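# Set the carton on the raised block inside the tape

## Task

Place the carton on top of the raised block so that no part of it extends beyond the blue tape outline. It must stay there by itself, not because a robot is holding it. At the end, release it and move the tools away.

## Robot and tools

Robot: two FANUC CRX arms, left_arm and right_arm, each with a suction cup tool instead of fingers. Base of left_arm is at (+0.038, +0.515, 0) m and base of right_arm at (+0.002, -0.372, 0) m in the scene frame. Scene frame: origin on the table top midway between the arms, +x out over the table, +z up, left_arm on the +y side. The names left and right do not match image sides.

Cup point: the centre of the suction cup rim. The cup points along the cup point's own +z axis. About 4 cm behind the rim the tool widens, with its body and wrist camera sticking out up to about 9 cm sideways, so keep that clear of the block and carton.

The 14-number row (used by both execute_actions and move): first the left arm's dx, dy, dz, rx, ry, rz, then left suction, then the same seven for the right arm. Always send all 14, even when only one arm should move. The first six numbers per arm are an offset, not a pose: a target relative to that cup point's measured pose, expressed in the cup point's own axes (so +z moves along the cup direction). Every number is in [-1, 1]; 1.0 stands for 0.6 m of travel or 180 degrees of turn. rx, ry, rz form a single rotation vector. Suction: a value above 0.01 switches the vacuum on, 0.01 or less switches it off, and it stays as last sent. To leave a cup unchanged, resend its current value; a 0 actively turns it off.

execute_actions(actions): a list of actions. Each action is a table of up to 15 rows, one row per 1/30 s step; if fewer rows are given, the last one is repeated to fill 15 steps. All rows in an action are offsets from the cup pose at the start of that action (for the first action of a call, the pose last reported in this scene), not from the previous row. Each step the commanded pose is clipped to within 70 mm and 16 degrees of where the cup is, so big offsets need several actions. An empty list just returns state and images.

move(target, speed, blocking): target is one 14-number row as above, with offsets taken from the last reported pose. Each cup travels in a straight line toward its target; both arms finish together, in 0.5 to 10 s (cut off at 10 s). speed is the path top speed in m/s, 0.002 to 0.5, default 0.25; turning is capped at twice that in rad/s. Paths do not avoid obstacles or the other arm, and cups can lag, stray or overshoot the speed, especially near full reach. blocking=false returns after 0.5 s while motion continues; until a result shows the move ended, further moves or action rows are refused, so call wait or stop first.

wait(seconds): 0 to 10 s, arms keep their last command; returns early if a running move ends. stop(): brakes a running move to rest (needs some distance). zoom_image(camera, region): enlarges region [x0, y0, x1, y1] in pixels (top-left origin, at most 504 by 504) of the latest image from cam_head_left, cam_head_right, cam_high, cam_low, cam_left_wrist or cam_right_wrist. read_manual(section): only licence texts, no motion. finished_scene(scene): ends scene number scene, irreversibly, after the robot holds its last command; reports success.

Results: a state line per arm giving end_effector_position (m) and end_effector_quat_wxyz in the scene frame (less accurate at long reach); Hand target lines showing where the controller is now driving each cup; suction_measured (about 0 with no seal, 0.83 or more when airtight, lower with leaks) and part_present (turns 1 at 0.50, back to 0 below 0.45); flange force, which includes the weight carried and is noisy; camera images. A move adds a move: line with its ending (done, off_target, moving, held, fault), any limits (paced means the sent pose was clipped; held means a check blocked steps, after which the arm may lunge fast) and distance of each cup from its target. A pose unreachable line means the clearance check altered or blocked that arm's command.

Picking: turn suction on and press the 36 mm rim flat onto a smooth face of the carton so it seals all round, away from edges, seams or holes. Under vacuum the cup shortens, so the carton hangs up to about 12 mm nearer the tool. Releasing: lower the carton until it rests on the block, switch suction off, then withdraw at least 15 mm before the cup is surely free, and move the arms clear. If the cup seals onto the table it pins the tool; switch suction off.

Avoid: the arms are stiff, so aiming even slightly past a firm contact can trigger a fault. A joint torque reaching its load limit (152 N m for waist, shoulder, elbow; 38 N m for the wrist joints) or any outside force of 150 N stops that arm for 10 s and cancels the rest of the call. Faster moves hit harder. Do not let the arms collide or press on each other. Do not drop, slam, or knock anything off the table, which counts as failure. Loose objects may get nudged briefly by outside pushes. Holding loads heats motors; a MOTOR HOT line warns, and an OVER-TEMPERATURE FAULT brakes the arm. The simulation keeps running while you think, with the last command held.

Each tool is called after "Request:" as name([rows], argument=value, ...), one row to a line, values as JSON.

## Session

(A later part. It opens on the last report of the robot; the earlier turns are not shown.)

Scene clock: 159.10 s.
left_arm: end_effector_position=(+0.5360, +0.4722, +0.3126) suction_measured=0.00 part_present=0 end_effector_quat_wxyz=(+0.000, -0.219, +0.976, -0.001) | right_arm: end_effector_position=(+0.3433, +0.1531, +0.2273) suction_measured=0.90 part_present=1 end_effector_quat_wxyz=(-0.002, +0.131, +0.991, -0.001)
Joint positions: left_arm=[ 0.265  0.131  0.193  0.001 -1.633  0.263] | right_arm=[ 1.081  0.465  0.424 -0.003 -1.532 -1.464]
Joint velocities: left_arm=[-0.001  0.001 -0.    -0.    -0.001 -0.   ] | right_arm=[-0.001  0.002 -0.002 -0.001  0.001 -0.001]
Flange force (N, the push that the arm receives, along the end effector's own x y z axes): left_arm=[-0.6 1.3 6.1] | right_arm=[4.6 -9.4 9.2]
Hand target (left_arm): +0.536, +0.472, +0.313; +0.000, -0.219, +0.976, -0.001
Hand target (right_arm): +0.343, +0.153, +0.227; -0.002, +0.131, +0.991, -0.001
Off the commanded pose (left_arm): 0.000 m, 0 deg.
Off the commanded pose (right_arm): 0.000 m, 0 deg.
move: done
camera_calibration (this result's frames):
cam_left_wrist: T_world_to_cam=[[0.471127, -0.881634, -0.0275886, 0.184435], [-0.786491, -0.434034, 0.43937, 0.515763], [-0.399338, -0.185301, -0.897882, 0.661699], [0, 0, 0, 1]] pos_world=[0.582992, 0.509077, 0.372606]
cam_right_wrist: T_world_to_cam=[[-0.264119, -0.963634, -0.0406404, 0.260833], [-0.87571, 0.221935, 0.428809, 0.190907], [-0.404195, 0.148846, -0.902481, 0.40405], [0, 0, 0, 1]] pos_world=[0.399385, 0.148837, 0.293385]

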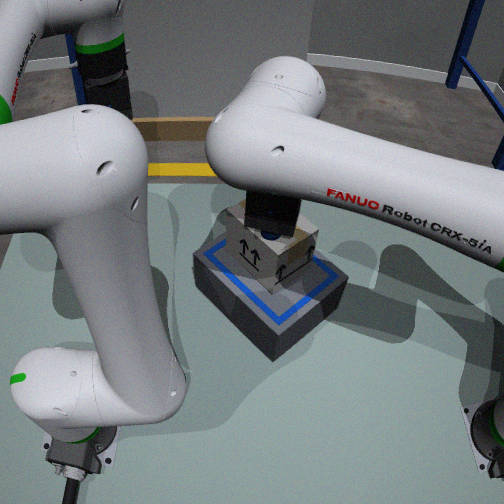

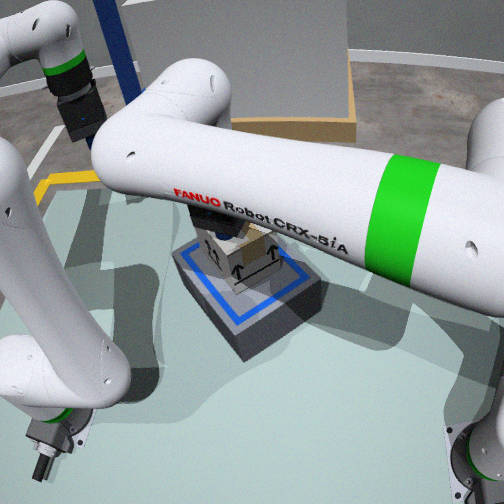

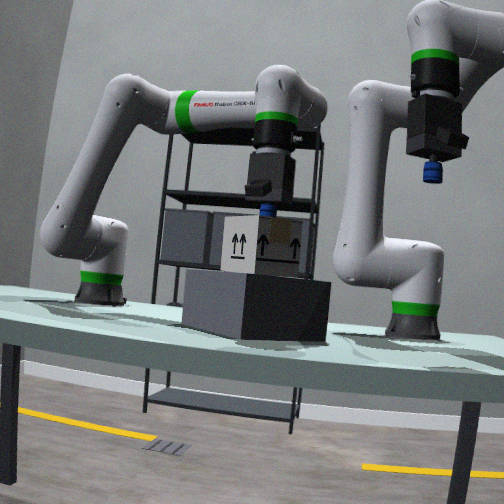

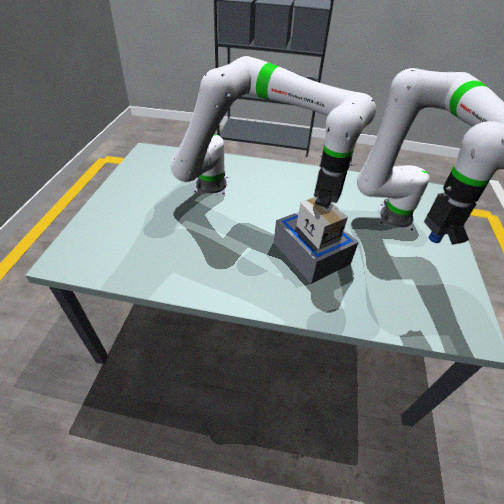

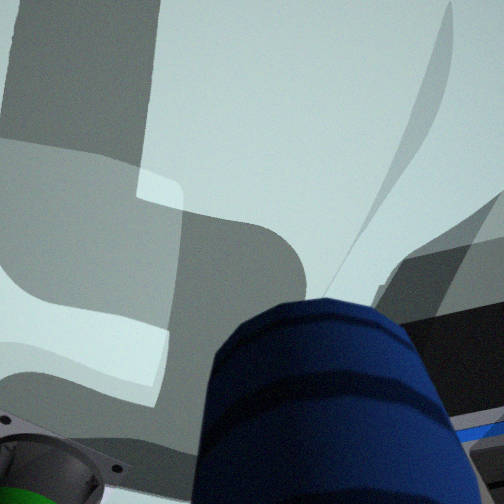

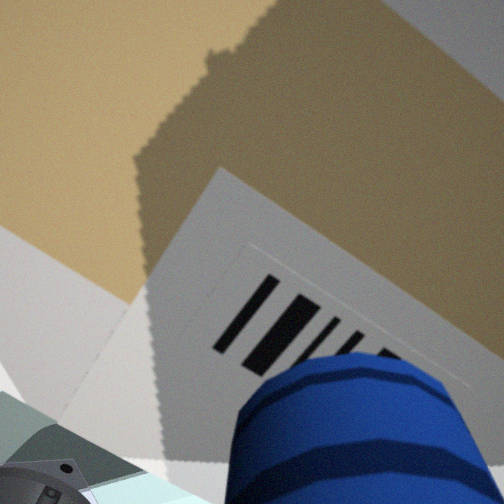

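Request:
move(target=[0,0,0,0,0,0,0,0,0,0.008,0,0,0,1], speed=0.02)

Scene clock: 171.83 s.
left_arm: end_effector_position=(+0.5360, +0.4722, +0.3126) suction_measured=0.00 part_present=0 end_effector_quat_wxyz=(+0.000, -0.219, +0.976, -0.001) | right_arm: end_effector_position=(+0.3432, +0.1531, +0.2224) suction_measured=0.90 part_present=1 end_effector_quat_wxyz=(-0.002, +0.131, +0.991, -0.001)
Joint positions: left_arm=[ 0.265  0.131  0.193  0.001 -1.633  0.263] | right_arm=[ 1.081  0.466  0.414 -0.003 -1.521 -1.464]
Joint velocities: left_arm=[-0.001  0.    -0.     0.    -0.001  0.   ] | right_arm=[ 0.    -0.002  0.     0.001  0.    -0.   ]
Flange force (N, the push that the arm receives, along the end effector's own x y z axes): left_arm=[-0.4 0.8 6.5] | right_arm=[6.1 -7.0 6.3]
Hand target (left_arm): +0.536, +0.472, +0.313; +0.000, -0.219, +0.976, -0.001
Hand target (right_arm): +0.343, +0.153, +0.222; -0.002, +0.131, +0.991, -0.001
Off the commanded pose (left_arm): 0.000 m, 0 deg.
Off the commanded pose (right_arm): 0.000 m, 0 deg.
move: done
camera_calibration (this result's frames):
cam_left_wrist: T_world_to_cam=[[0.471127, -0.881634, -0.0275885, 0.184435], [-0.786491, -0.434034, 0.43937, 0.515763], [-0.399338, -0.185301, -0.897883, 0.661699], [0, 0, 0, 1]] pos_world=[0.582992, 0.509077, 0.372606]
cam_right_wrist: T_world_to_cam=[[-0.264218, -0.963605, -0.0406785, 0.260664], [-0.875599, 0.221976, 0.429015, 0.192865], [-0.404371, 0.148971, -0.902381, 0.39972], [0, 0, 0, 1]] pos_world=[0.39938, 0.148818, 0.288561]

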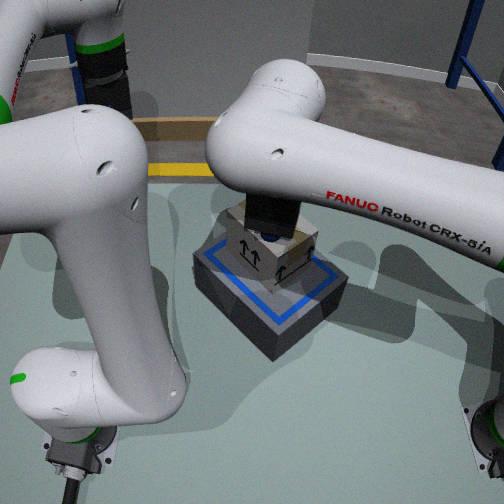

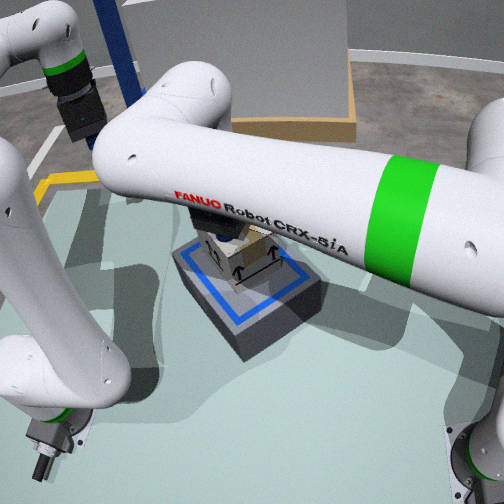

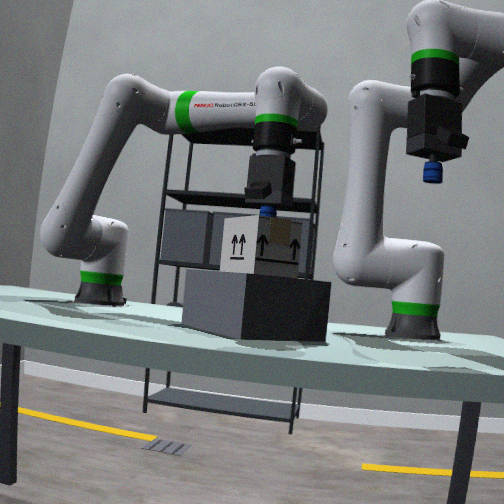

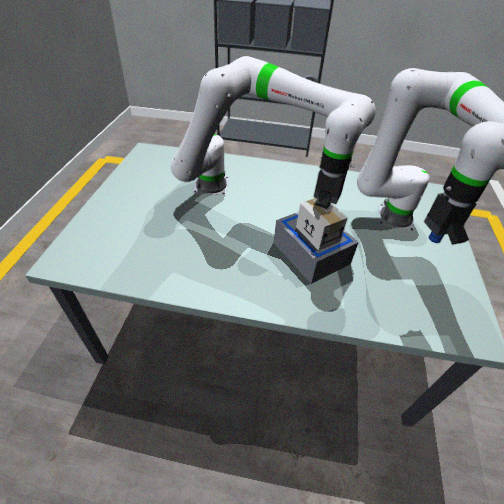

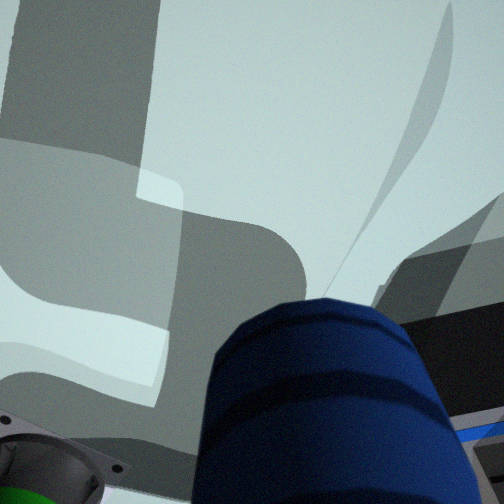

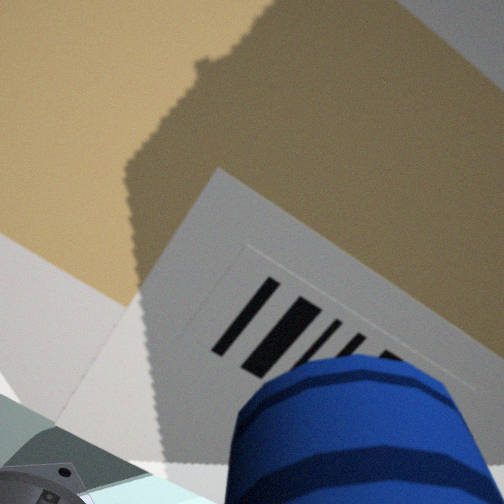

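Request:
move(target=[0,0,0,0,0,0,0,0,0,0.008,0,0,0,1], speed=0.02)

Scene clock: 187.30 s.
left_arm: end_effector_position=(+0.5360, +0.4722, +0.3126) suction_measured=0.00 part_present=0 end_effector_quat_wxyz=(+0.000, -0.219, +0.976, -0.001) | right_arm: end_effector_position=(+0.3439, +0.1535, +0.2213) suction_measured=0.90 part_present=1 end_effector_quat_wxyz=(-0.000, +0.131, +0.991, +0.002)
Joint positions: left_arm=[ 0.265  0.131  0.193  0.001 -1.633  0.263] | right_arm=[ 1.081  0.463  0.407 -0.001 -1.511 -1.464]
Joint velocities: left_arm=[ 0.     0.001 -0.     0.    -0.    -0.   ] | right_arm=[-0.    -0.002 -0.    -0.    -0.     0.   ]
Flange force (N, the push that the arm receives, along the end effector's own x y z axes): left_arm=[-0.9 0.9 6.1] | right_arm=[4.9 -9.7 -25.9]
Hand target (left_arm): +0.536, +0.472, +0.313; +0.000, -0.219, +0.976, -0.001
Hand target (right_arm): +0.344, +0.154, +0.221; -0.000, +0.131, +0.991, +0.002
Off the commanded pose (left_arm): 0.000 m, 0 deg.
Off the commanded pose (right_arm): 0.004 m, 0 deg.
FORCE FAULT: contact force on the right arm reached its limit, and that arm stopped for 10 seconds. The contact can be on any part of that arm, not only on its tool. That time counts as 19 of the actions that you can send in this scene. That arm's remaining commands of this call were not run. That arm holds still and accepts commands again. Move the arm away from the contact; if what it grips holds it there, let go first. Pushing or pulling that hard again can fault the arm again.
move: fault (right_arm)
camera_calibration (this result's frames):
cam_left_wrist: T_world_to_cam=[[0.471127, -0.881634, -0.0275885, 0.184435], [-0.786491, -0.434034, 0.43937, 0.515763], [-0.399337, -0.185301, -0.897883, 0.661699], [0, 0, 0, 1]] pos_world=[0.582992, 0.509077, 0.372606]
cam_right_wrist: T_world_to_cam=[[-0.263924, -0.96344, -0.046126, 0.262312], [-0.877214, 0.21987, 0.426794, 0.195212], [-0.401048, 0.153103, -0.903172, 0.397341], [0, 0, 0, 1]] pos_world=[0.399826, 0.148966, 0.287652]

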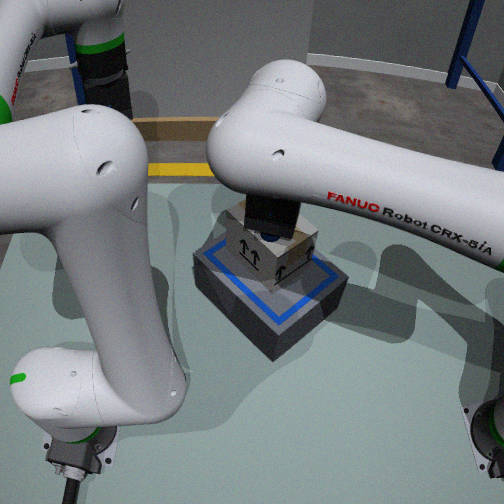

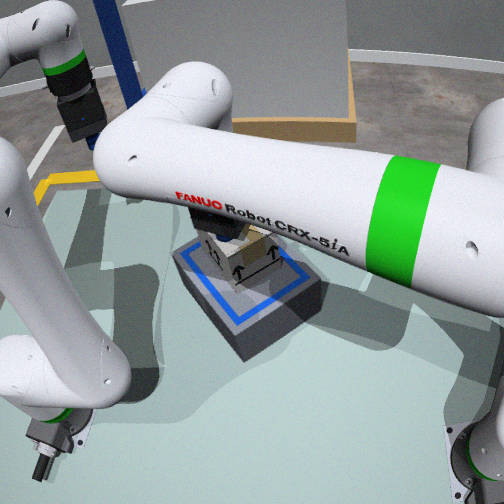

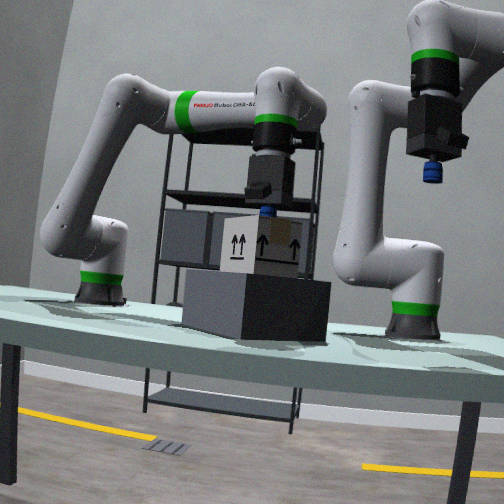

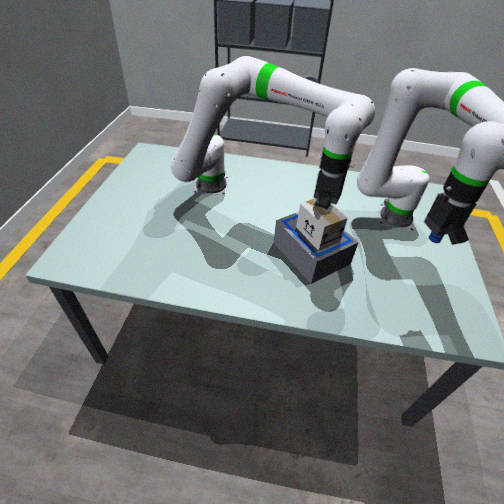

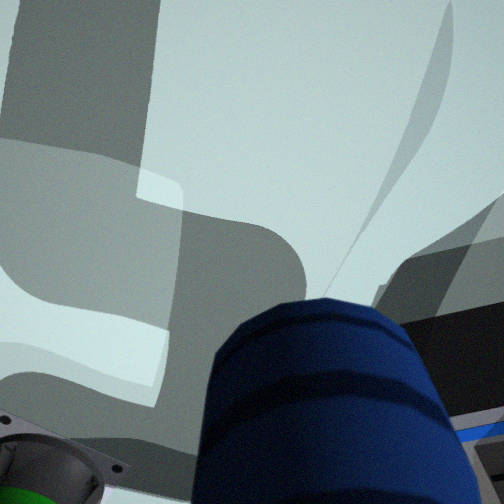

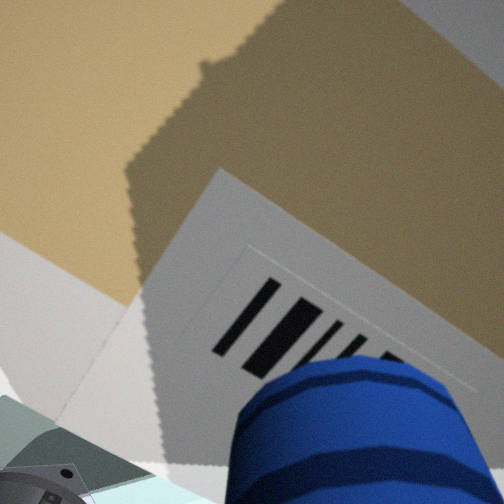

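Oops; lesson learned. Release, then retreat.

Request:
execute_actions([
  [[0,0,0,0,0,0,0,0,0,0,0,0,0,0]],
  [[0,0,0,0,0,0,0,0,0,0,0,0,0,0]],
])

Request:
move(target=[0,0,0,0,0,0,0,0,0,-0.1,0,0,0,0], speed=0.1)

Request:
move(target=[0,0,0,0,0,0,0,-0.2,-0.55,-0.05,0,0,0,0], speed=0.4)

Scene clock: 196.17 s.
left_arm: end_effector_position=(+0.5360, +0.4722, +0.3126) suction_measured=0.00 part_present=0 end_effector_quat_wxyz=(+0.000, -0.219, +0.976, -0.001) | right_arm: end_effector_position=(+0.3439, +0.1535, +0.2214) suction_measured=0.01 part_present=0 end_effector_quat_wxyz=(-0.000, +0.131, +0.991, +0.002)
Joint positions: left_arm=[ 0.265  0.131  0.193  0.001 -1.633  0.263] | right_arm=[ 1.081  0.463  0.407 -0.001 -1.511 -1.464]
Joint velocities: left_arm=[-0.001  0.    -0.    -0.001 -0.    -0.   ] | right_arm=[-0.     0.002 -0.001 -0.001 -0.    -0.001]
Flange force (N, the push that the arm receives, along the end effector's own x y z axes): left_arm=[0.2 1.5 6.4] | right_arm=[10.6 -13.7 -39.1]
Flange force at the end of the 1st action (N, along the end effector's axes at the end of the call): left_arm=[0.8 1.7 6.6] | right_arm=[7.4 -8.9 -40.2]
Hand target (left_arm): +0.536, +0.472, +0.313; +0.000, -0.219, +0.976, -0.001
Hand target (right_arm): +0.344, +0.154, +0.221; -0.000, +0.131, +0.991, +0.002
Off the commanded pose (left_arm): 0.000 m, 0 deg.
Off the commanded pose (right_arm): 0.000 m, 0 deg.
camera_calibration (this result's frames):
cam_left_wrist: T_world_to_cam=[[0.471127, -0.881634, -0.0275886, 0.184435], [-0.786491, -0.434034, 0.43937, 0.515763], [-0.399338, -0.185301, -0.897882, 0.661699], [0, 0, 0, 1]] pos_world=[0.582992, 0.509077, 0.372606]
cam_right_wrist: T_world_to_cam=[[-0.263923, -0.96344, -0.0461373, 0.262318], [-0.877216, 0.219865, 0.426792, 0.195212], [-0.401045, 0.153113, -0.903172, 0.397343], [0, 0, 0, 1]] pos_world=[0.399828, 0.148969, 0.287657]

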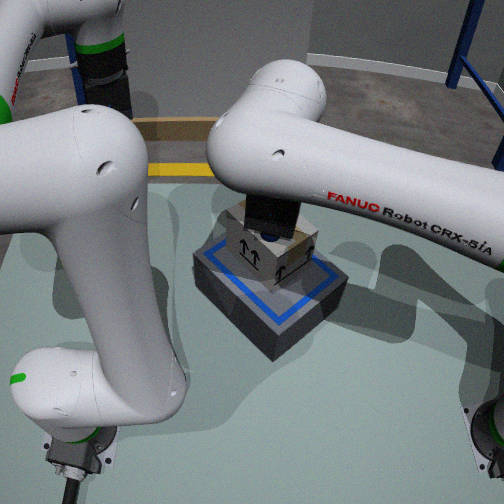

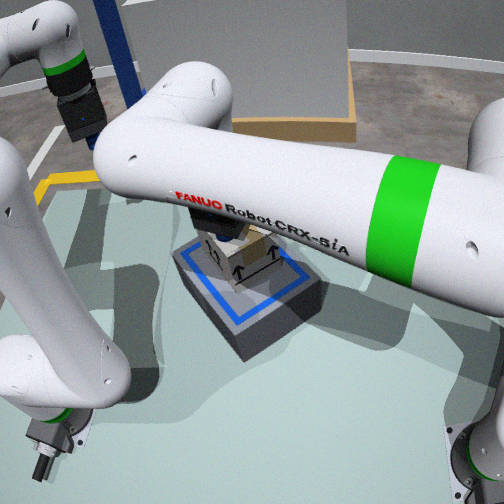

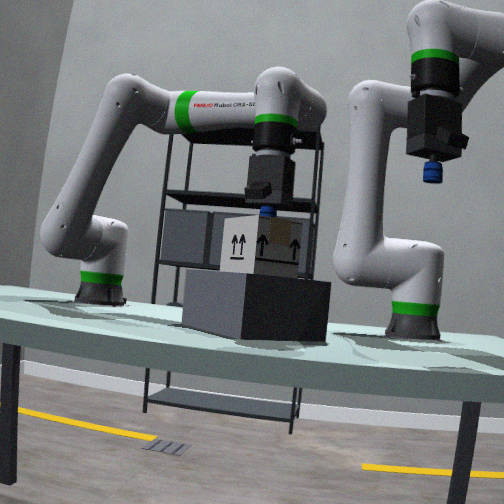

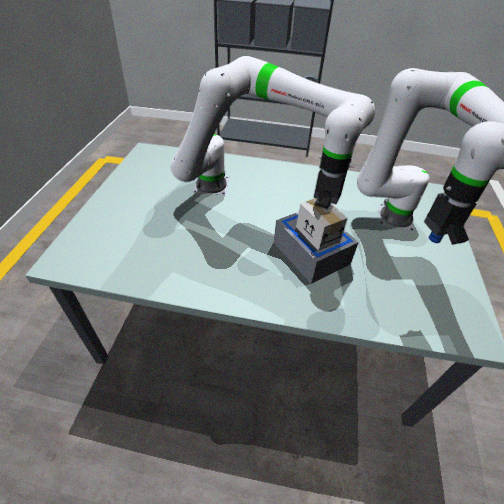

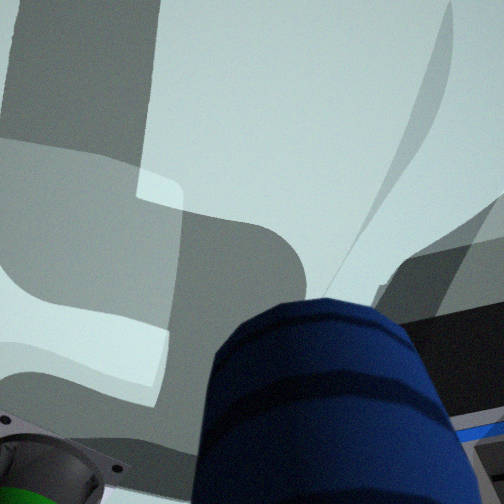

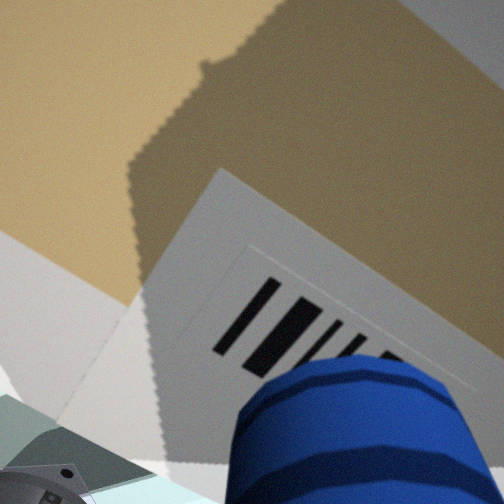

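Scene clock: 197.10 s.
left_arm: end_effector_position=(+0.5360, +0.4722, +0.3126) suction_measured=0.00 part_present=0 end_effector_quat_wxyz=(+0.000, -0.219, +0.976, -0.001) | right_arm: end_effector_position=(+0.3437, +0.1533, +0.2813) suction_measured=0.01 part_present=0 end_effector_quat_wxyz=(-0.000, +0.131, +0.991, +0.002)
Joint positions: left_arm=[ 0.265  0.131  0.193  0.001 -1.633  0.263] | right_arm=[ 1.081  0.464  0.548 -0.001 -1.651 -1.464]
Joint velocities: left_arm=[-0.001  0.    -0.    -0.001 -0.    -0.   ] | right_arm=[ 0.     0.001  0.001  0.002 -0.001  0.001]
Flange force (N, the push that the arm receives, along the end effector's own x y z axes): left_arm=[-0.8 0.6 5.5] | right_arm=[2.7 -4.0 0.6]
Hand target (left_arm): +0.536, +0.472, +0.313; +0.000, -0.219, +0.976, -0.001
Hand target (right_arm): +0.344, +0.153, +0.281; -0.000, +0.131, +0.991, +0.002
Off the commanded pose (left_arm): 0.000 m, 0 deg.
Off the commanded pose (right_arm): 0.000 m, 0 deg.
move: done
camera_calibration (this result's frames):
cam_left_wrist: T_world_to_cam=[[0.471127, -0.881634, -0.0275886, 0.184435], [-0.786491, -0.434034, 0.43937, 0.515763], [-0.399338, -0.185301, -0.897883, 0.661699], [0, 0, 0, 1]] pos_world=[0.582992, 0.509077, 0.372606]
cam_right_wrist: T_world_to_cam=[[-0.263518, -0.963552, -0.0461058, 0.264647], [-0.877378, 0.219536, 0.426628, 0.169629], [-0.400956, 0.152876, -0.903251, 0.451499], [0, 0, 0, 1]] pos_world=[0.399599, 0.148738, 0.347651]

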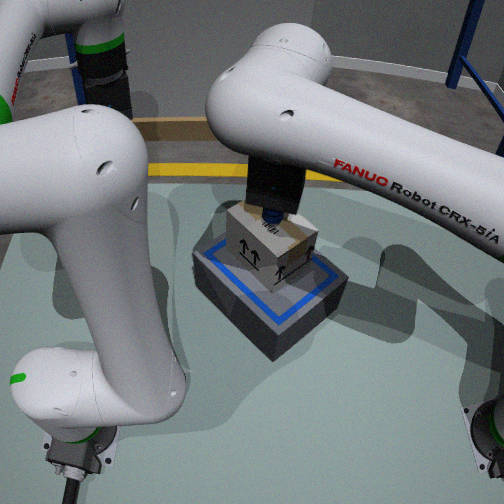

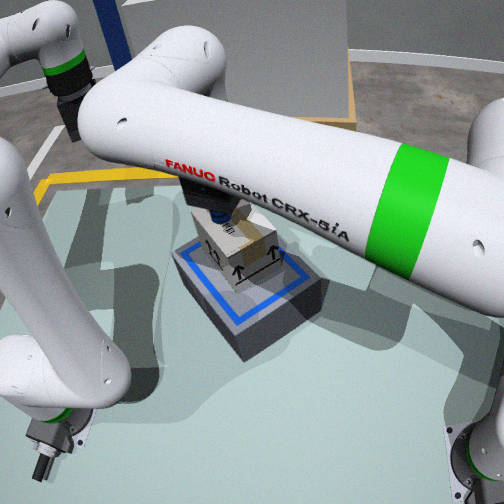

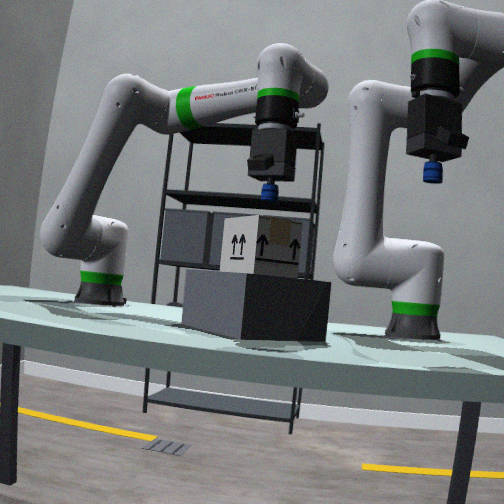

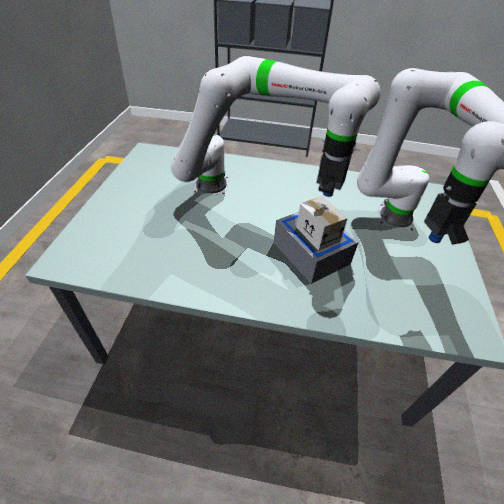

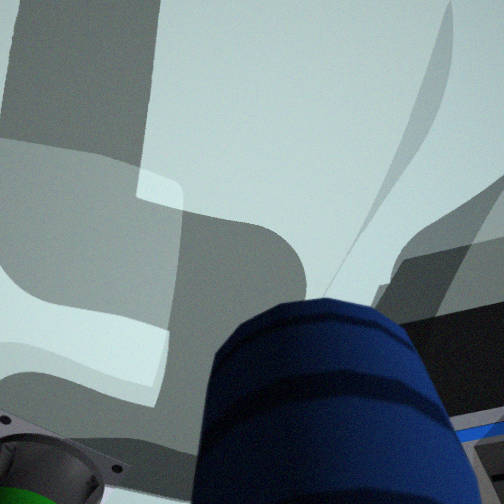

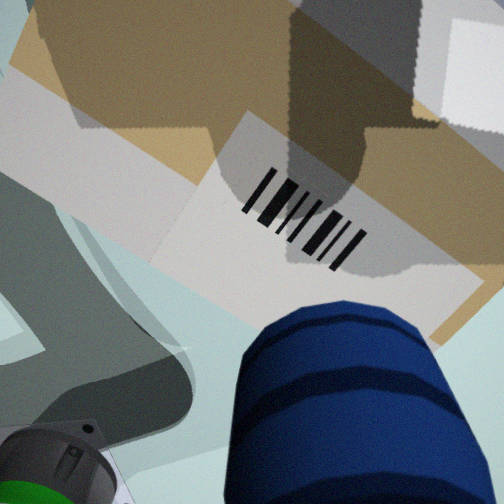

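Scene clock: 198.53 s.
left_arm: end_effector_position=(+0.5360, +0.4722, +0.3126) suction_measured=0.00 part_present=0 end_effector_quat_wxyz=(+0.000, -0.219, +0.976, -0.001) | right_arm: end_effector_position=(+0.3744, -0.1963, +0.3103) suction_measured=0.01 part_present=0 end_effector_quat_wxyz=(-0.000, +0.131, +0.991, +0.003)
Joint positions: left_arm=[ 0.265  0.131  0.193  0.001 -1.633  0.263] | right_arm=[ 0.637 -0.095 -0.04  -0.004 -1.622 -1.021]
Joint velocities: left_arm=[-0. -0.  0. -0.  0.  0.] | right_arm=[-0.001  0.002 -0.    -0.001 -0.     0.001]
Flange force (N, the push that the arm receives, along the end effector's own x y z axes): left_arm=[0.3 1.2 6.3] | right_arm=[3.9 0.5 2.0]
Hand target (left_arm): +0.536, +0.472, +0.313; +0.000, -0.219, +0.976, -0.001
Hand target (right_arm): +0.374, -0.196, +0.310; -0.000, +0.131, +0.991, +0.003
Off the commanded pose (left_arm): 0.000 m, 0 deg.
Off the commanded pose (right_arm): 0.001 m, 0 deg.
move: done
camera_calibration (this result's frames):
cam_left_wrist: T_world_to_cam=[[0.471128, -0.881634, -0.0275885, 0.184435], [-0.786491, -0.434034, 0.43937, 0.515763], [-0.399338, -0.185301, -0.897883, 0.661699], [0, 0, 0, 1]] pos_world=[0.582992, 0.509077, 0.372606]
cam_right_wrist: T_world_to_cam=[[-0.263559, -0.963464, -0.0476832, -0.0622126], [-0.877355, 0.21887, 0.427017, 0.260699], [-0.400979, 0.154379, -0.902986, 0.543664], [0, 0, 0, 1]] pos_world=[0.430327, -0.200929, 0.376632]

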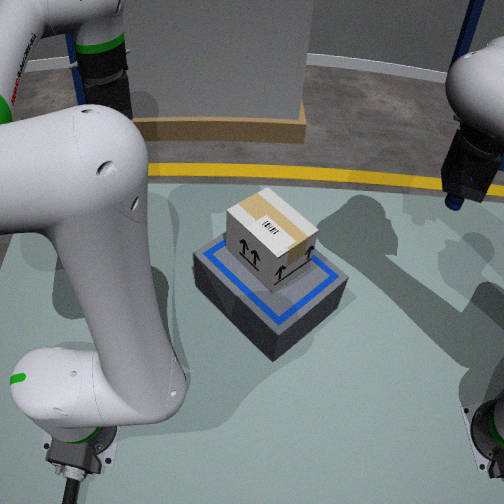

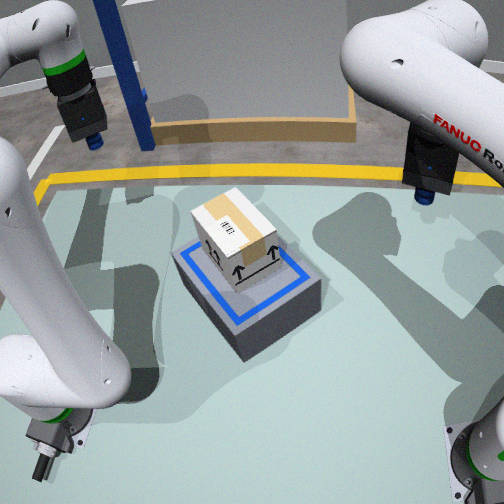

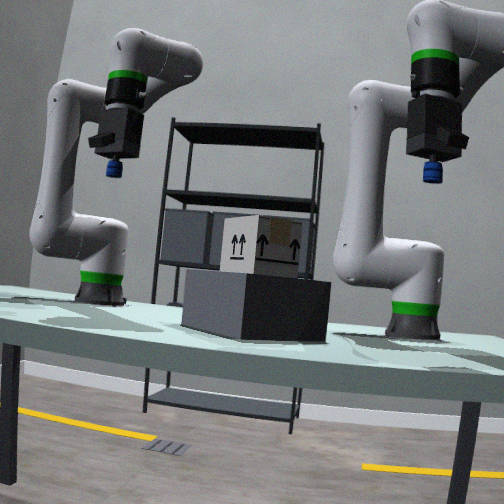

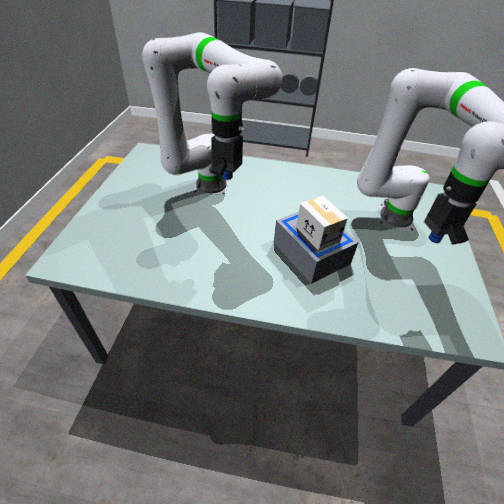

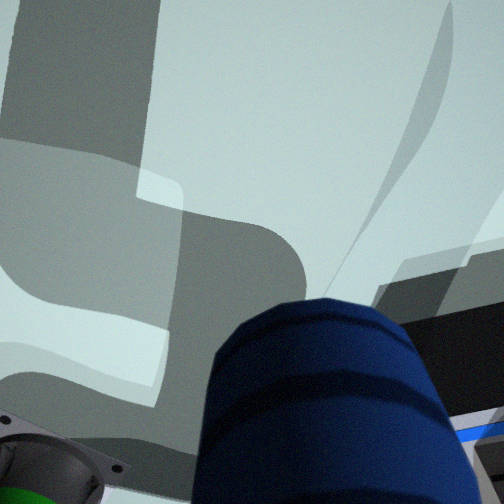

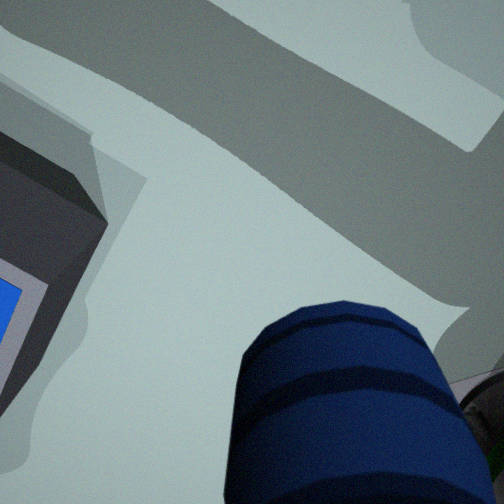

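Request:
zoom_image(camera="cam_low", region=[260, 170, 380, 290])

Request:
zoom_image(camera="cam_head_left", region=[180, 170, 360, 350])

Region (260, 170, 380, 290) of cam_low's 504x504 image, scaled by 4.200, with more detail than that image has.

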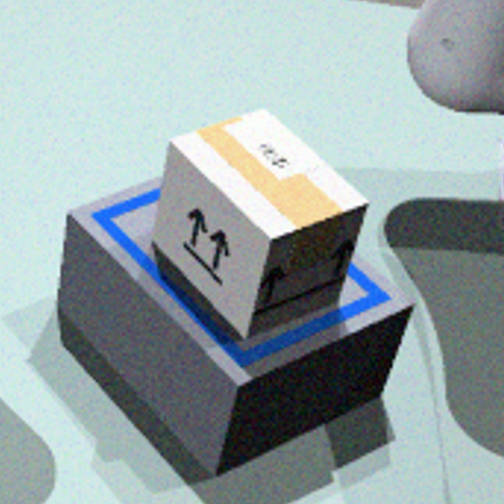

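Region (180, 170, 360, 350) of cam_head_left's 504x504 image, scaled by 2.800, with more detail than that image has.

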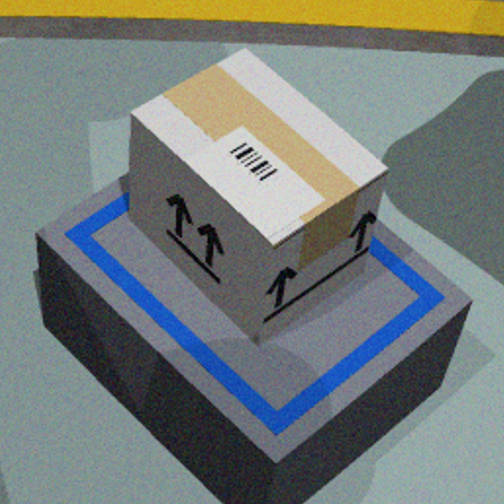

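Request:
finished_scene(scene=1)

The scene is finished: the task was done.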